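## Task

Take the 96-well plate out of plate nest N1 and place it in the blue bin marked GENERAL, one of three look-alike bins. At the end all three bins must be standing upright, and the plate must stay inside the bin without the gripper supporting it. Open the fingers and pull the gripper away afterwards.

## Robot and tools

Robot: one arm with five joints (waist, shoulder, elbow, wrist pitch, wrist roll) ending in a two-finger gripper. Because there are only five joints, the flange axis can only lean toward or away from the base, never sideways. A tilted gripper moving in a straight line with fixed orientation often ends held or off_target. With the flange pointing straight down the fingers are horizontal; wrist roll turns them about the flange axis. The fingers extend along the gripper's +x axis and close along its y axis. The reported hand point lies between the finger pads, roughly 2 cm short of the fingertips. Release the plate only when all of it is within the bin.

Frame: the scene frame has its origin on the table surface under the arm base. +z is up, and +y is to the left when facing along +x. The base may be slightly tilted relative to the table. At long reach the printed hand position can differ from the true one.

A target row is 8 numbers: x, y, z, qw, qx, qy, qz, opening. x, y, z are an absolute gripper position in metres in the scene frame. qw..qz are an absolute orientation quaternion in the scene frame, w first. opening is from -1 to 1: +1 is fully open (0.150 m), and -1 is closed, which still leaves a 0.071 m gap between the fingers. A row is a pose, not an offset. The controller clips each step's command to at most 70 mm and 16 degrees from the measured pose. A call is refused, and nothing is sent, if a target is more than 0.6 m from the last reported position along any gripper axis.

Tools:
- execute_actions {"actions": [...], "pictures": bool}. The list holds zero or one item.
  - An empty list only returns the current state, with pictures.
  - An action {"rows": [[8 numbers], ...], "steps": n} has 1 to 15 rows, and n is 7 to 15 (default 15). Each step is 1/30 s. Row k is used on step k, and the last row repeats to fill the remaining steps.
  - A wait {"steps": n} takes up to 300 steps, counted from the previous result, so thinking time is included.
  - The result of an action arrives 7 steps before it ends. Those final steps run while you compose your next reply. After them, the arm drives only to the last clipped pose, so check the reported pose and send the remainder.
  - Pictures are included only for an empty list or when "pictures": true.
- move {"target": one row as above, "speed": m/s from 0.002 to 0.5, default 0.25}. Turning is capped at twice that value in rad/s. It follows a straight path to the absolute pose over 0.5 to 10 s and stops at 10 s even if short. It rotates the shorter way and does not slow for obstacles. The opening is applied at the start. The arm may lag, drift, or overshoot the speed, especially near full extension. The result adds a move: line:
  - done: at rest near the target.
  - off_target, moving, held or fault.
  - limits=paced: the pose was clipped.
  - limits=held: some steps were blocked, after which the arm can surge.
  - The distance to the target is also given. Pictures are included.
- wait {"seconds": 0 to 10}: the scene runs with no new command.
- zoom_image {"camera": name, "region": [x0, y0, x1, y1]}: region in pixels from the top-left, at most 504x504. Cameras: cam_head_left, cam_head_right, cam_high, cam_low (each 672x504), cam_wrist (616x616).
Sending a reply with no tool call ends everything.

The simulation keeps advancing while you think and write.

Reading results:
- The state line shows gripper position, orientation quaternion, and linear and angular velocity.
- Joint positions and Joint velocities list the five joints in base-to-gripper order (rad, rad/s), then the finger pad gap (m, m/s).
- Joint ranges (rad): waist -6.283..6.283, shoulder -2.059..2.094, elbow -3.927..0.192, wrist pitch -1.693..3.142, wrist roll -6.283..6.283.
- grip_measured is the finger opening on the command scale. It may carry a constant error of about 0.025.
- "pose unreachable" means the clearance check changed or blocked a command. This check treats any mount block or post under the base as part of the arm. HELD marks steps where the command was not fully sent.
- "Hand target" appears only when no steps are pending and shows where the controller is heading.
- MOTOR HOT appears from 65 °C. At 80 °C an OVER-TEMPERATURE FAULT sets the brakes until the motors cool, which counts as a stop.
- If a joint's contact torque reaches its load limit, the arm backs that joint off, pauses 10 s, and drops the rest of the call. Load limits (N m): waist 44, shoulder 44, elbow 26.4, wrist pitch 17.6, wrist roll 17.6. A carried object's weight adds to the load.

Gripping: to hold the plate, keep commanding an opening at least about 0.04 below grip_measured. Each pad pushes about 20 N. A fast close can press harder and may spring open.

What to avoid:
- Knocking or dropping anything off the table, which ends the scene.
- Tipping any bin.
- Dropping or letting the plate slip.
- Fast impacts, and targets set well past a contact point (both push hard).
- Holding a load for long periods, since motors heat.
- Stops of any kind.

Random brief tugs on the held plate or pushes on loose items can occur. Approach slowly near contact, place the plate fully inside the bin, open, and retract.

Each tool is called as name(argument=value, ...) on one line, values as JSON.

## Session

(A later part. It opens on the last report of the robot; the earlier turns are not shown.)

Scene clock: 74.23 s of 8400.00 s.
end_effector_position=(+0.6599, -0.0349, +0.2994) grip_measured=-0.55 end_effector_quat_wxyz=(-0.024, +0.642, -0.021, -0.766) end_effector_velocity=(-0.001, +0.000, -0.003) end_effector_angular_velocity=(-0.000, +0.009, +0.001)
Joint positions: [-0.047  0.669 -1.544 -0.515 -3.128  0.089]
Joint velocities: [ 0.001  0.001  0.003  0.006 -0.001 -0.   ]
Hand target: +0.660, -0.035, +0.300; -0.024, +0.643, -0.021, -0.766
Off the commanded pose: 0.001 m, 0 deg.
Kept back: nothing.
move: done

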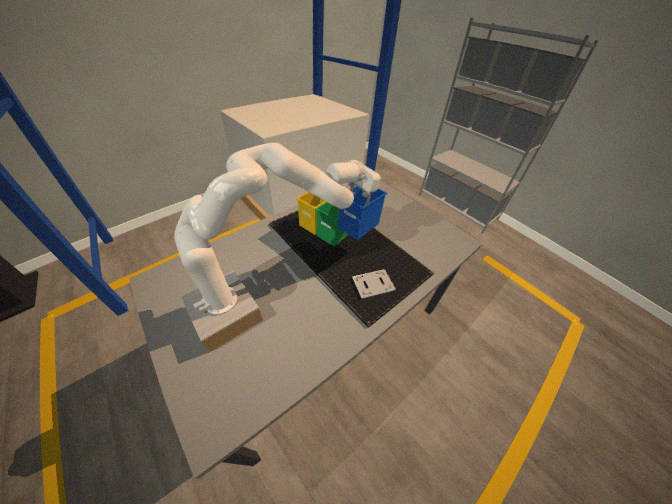

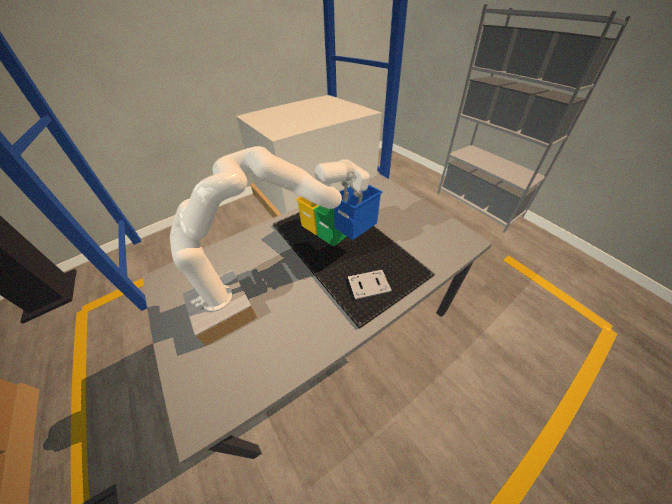

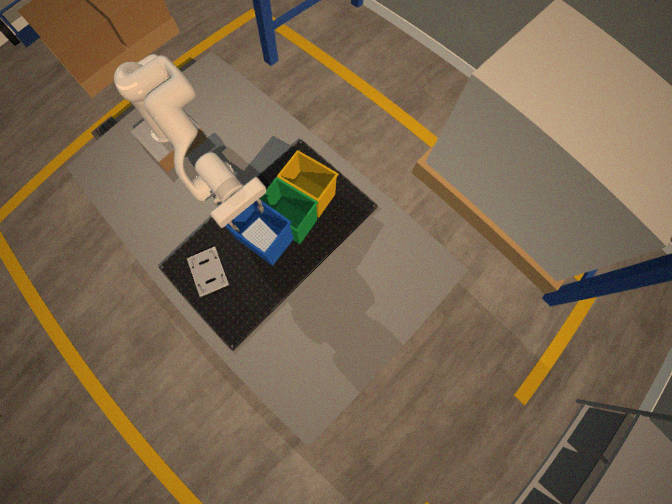

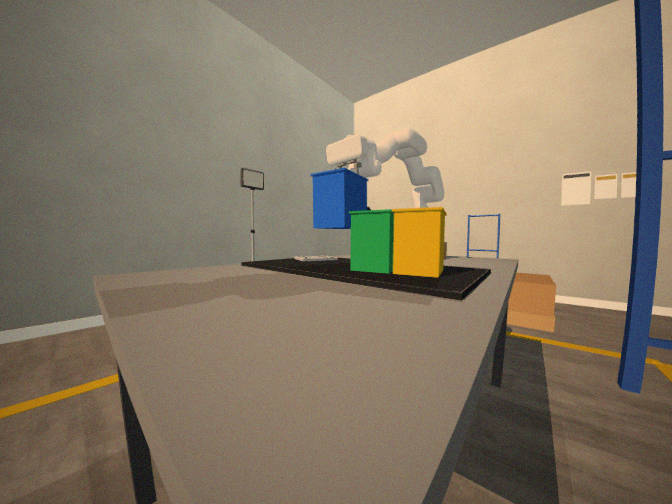

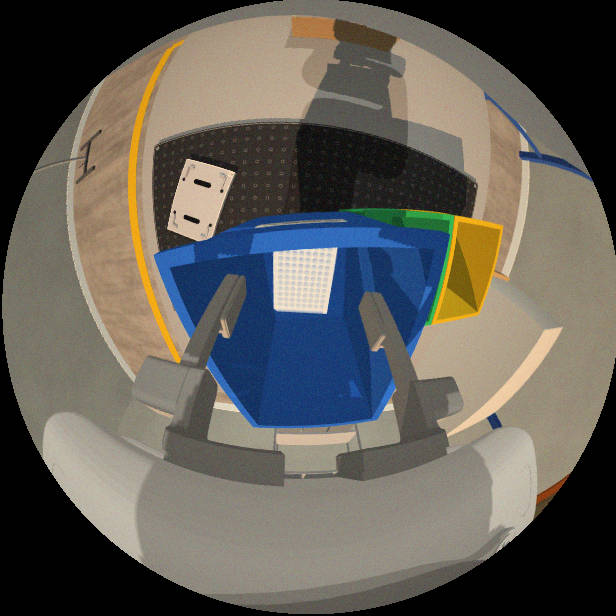

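Lifted the bin. Put it back down, then close the fingers.

move(target=[0.66,-0.035,0.167,0.023,-0.643,0.019,0.766,-0.55], speed=0.05)

move(target=[0.66,-0.035,0.167,0.023,-0.643,0.019,0.766,-1], speed=0.02)

move(target=[0.66,-0.035,0.2,0.023,-0.643,0.019,0.766,-1], speed=0.03)

Scene clock: 77.47 s of 8400.00 s.
end_effector_position=(+0.6600, -0.0349, +0.1672) grip_measured=-0.56 end_effector_quat_wxyz=(-0.023, +0.643, -0.019, -0.765) end_effector_velocity=(+0.001, +0.000, -0.001) end_effector_angular_velocity=(-0.000, -0.001, +0.001)
Joint positions: [-0.045  0.943 -1.591 -0.743 -3.127  0.089]
Joint velocities: [ 0.001  0.003 -0.003 -0.002  0.    -0.   ]
Hand target: +0.660, -0.035, +0.167; -0.023, +0.643, -0.019, -0.766
Off the commanded pose: 0.000 m, 0 deg.
Kept back: nothing.
move: done

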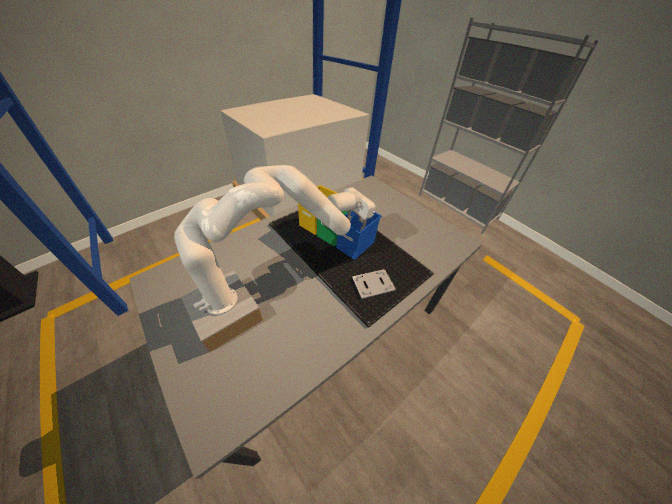

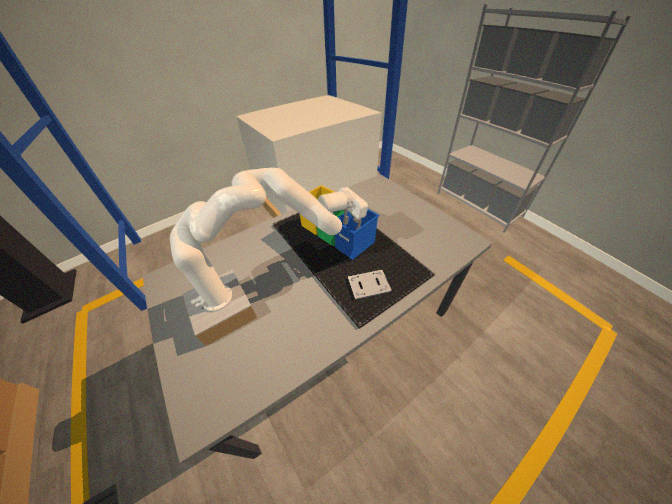

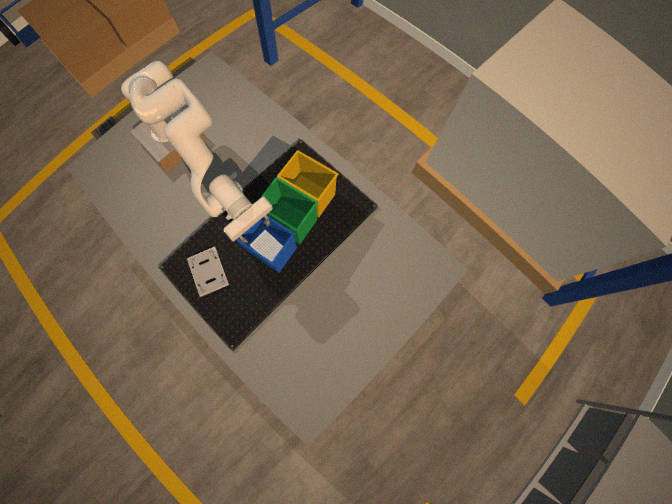

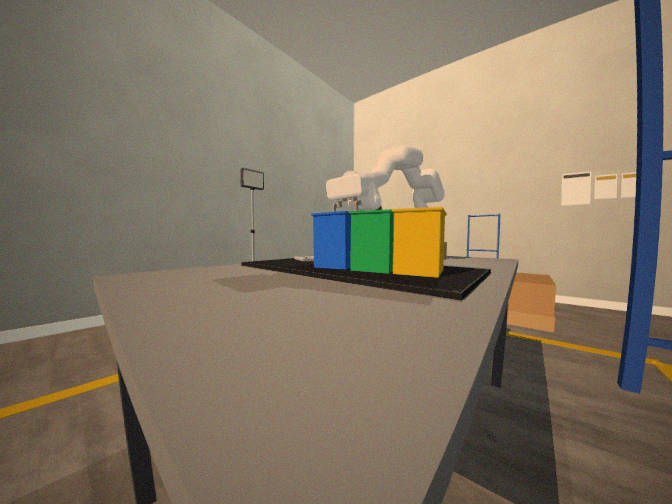

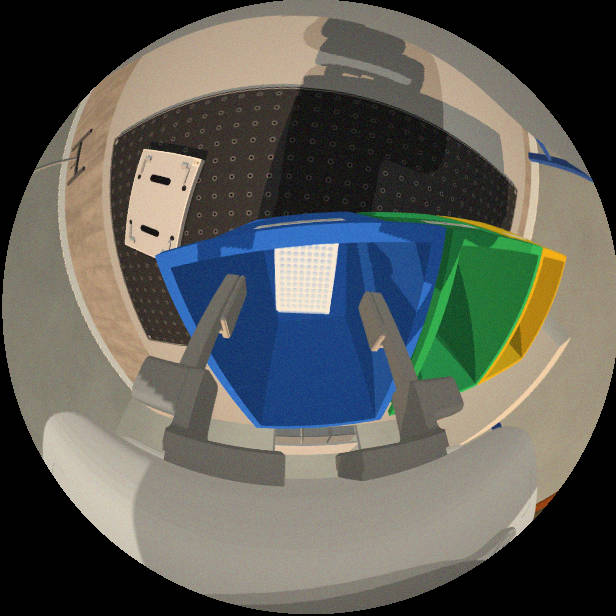

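Scene clock: 78.17 s of 8400.00 s.
end_effector_position=(+0.6600, -0.0350, +0.1670) grip_measured=-0.99 end_effector_quat_wxyz=(-0.023, +0.643, -0.019, -0.766) end_effector_velocity=(-0.000, -0.000, -0.000) end_effector_angular_velocity=(+0.000, +0.000, -0.001)
Joint positions: [-0.045  0.943 -1.591 -0.743 -3.127  0.072]
Joint velocities: [-0.001  0.     0.     0.     0.     0.   ]
Hand target: +0.660, -0.035, +0.167; -0.023, +0.643, -0.019, -0.766
Off the commanded pose: 0.000 m, 0 deg.
Kept back: nothing.
move: done

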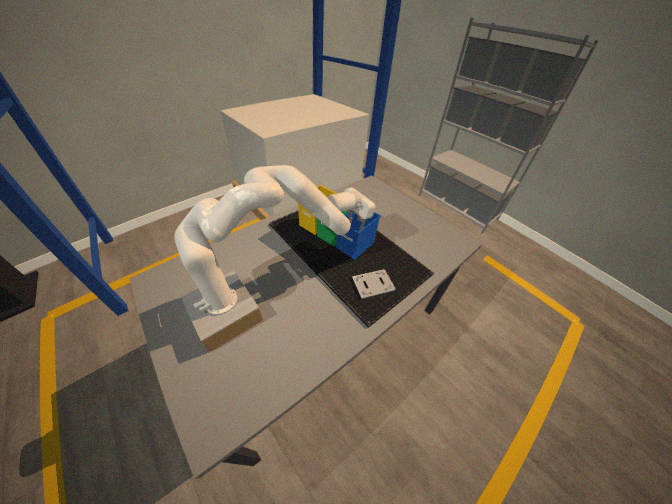

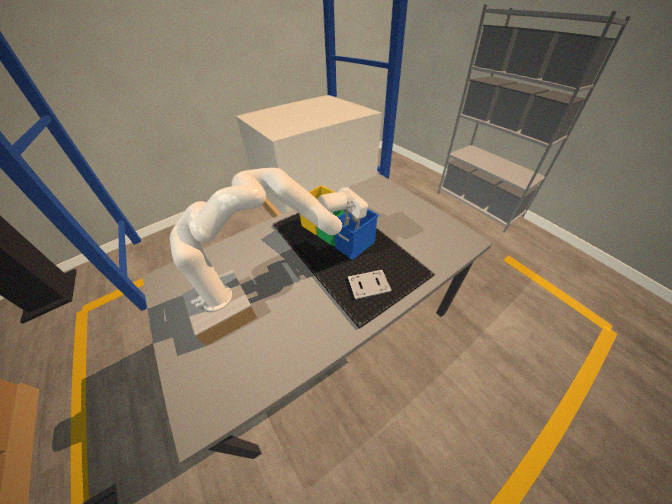

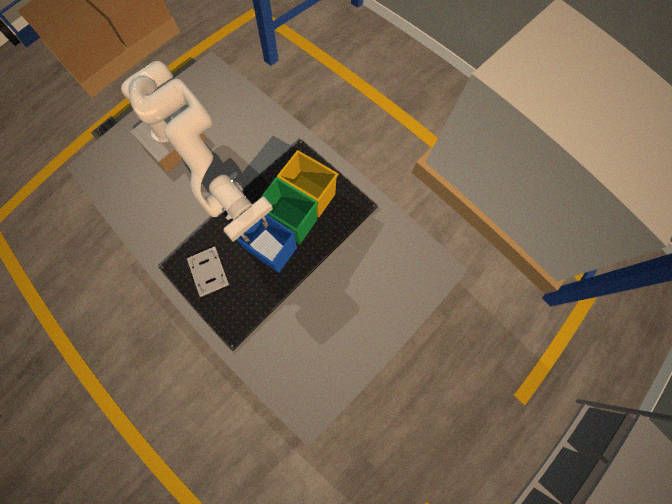

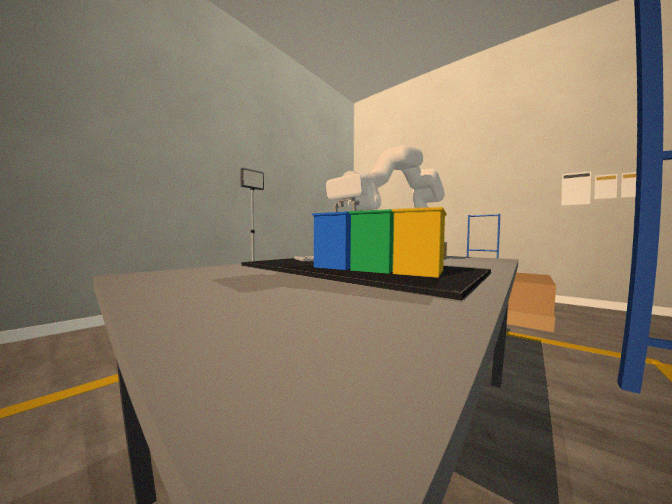

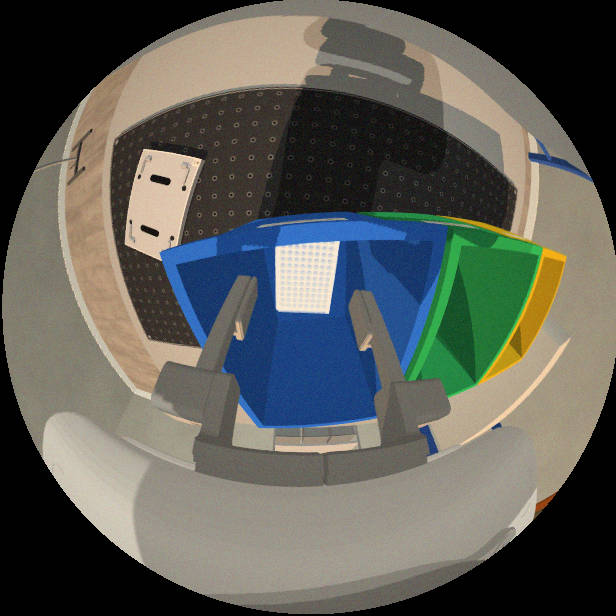

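Scene clock: 79.57 s of 8400.00 s.
end_effector_position=(+0.6600, -0.0349, +0.1998) grip_measured=-0.99 end_effector_quat_wxyz=(-0.023, +0.643, -0.020, -0.766) end_effector_velocity=(-0.001, -0.001, -0.002) end_effector_angular_velocity=(+0.001, +0.006, -0.001)
Joint positions: [-0.045  0.866 -1.562 -0.695 -3.127  0.072]
Joint velocities: [-0.001 -0.     0.003  0.003  0.     0.   ]
Hand target: +0.660, -0.035, +0.200; -0.023, +0.643, -0.020, -0.766
Off the commanded pose: 0.000 m, 0 deg.
Kept back: nothing.
move: done

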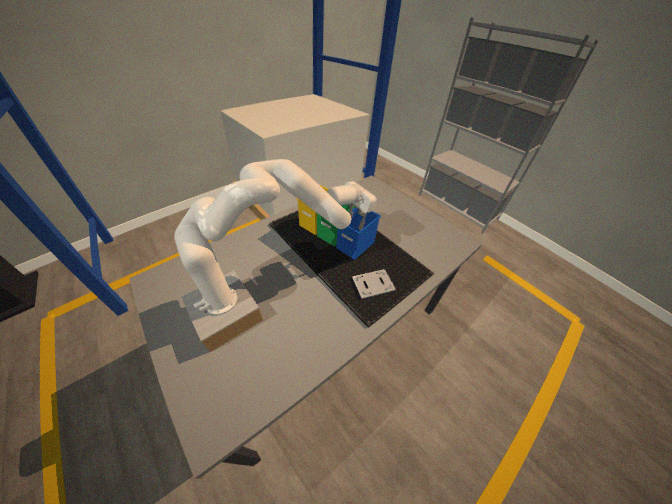

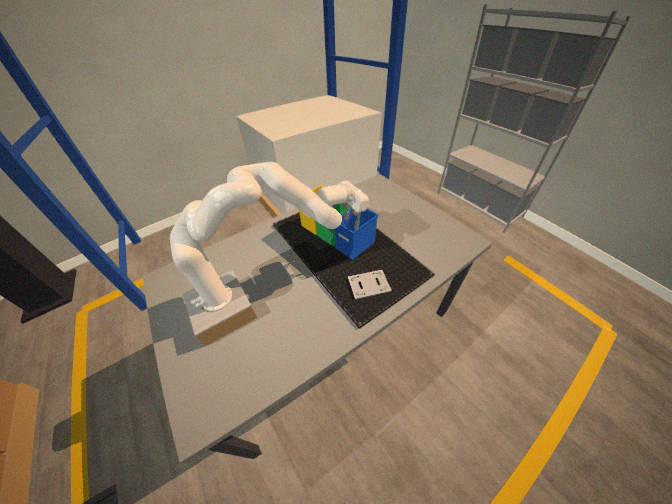

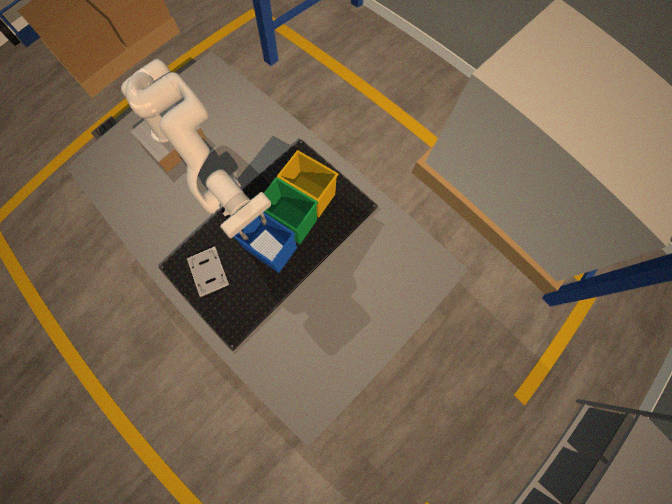

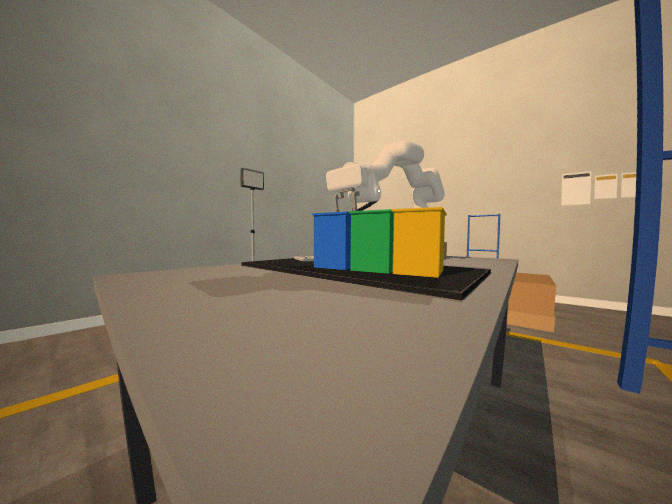

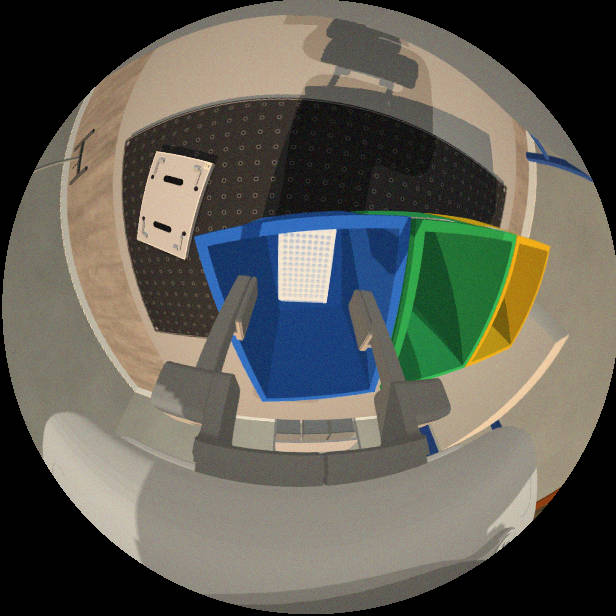

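move(target=[0.62,-0.035,0.32,0.023,-0.643,0.019,0.766,-1], speed=0.12)

finished_scene(scene=1)

Scene clock: 81.33 s of 8400.00 s.
end_effector_position=(+0.6200, -0.0349, +0.3194) grip_measured=-0.99 end_effector_quat_wxyz=(-0.025, +0.642, -0.022, -0.766) end_effector_velocity=(-0.000, +0.000, +0.003) end_effector_angular_velocity=(+0.000, -0.004, +0.000)
Joint positions: [-0.051  0.509 -1.344 -0.554 -3.129  0.072]
Joint velocities: [ 0.    -0.006  0.001  0.001  0.001  0.   ]
Hand target: +0.620, -0.035, +0.320; -0.025, +0.643, -0.022, -0.765
Off the commanded pose: 0.001 m, 0 deg.
Kept back: nothing.
move: done

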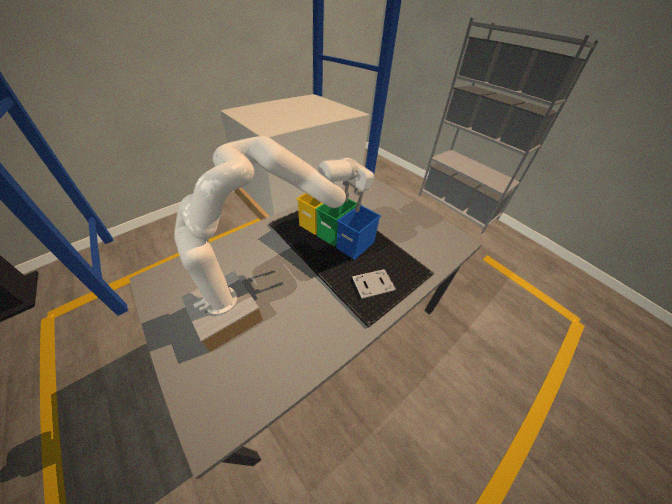

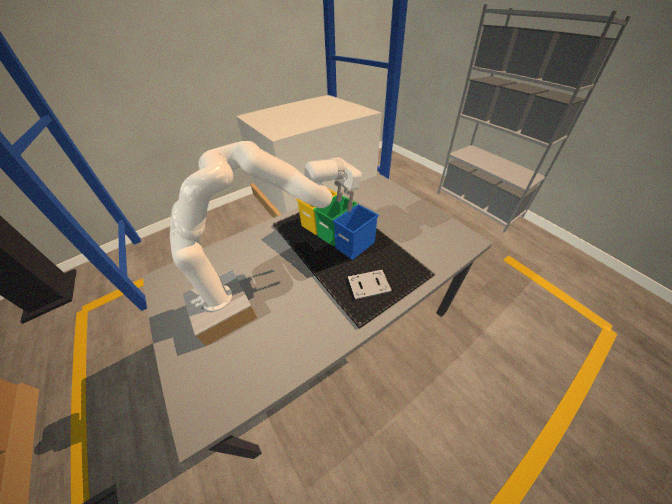

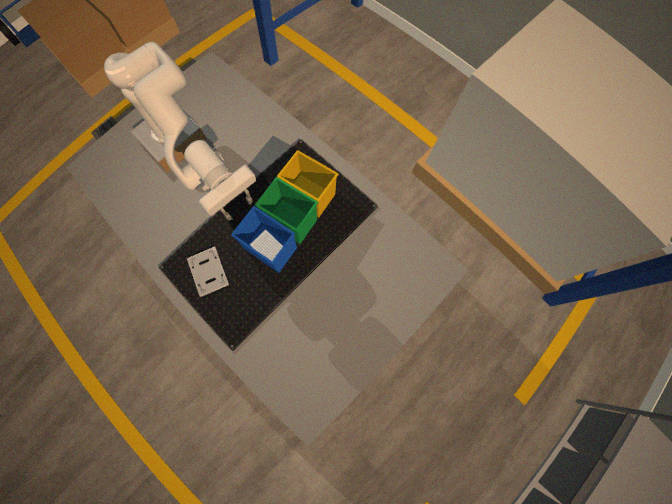

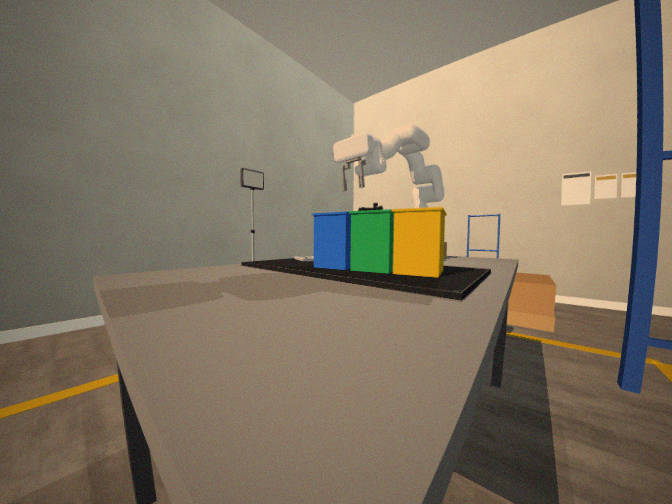

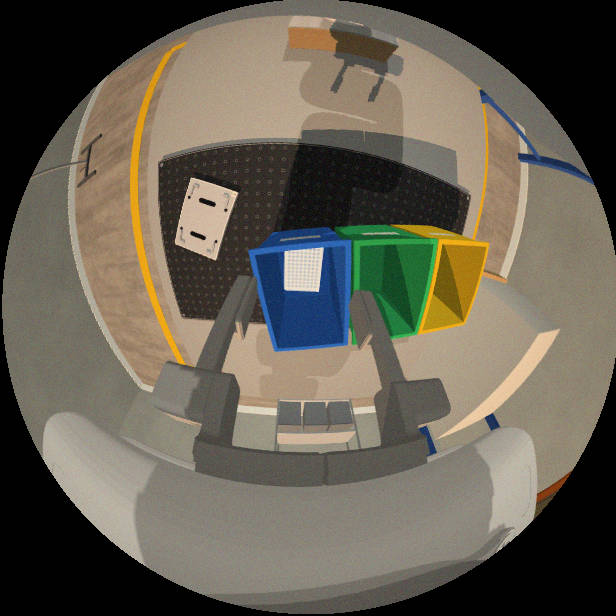

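The scene is finished: the task was done.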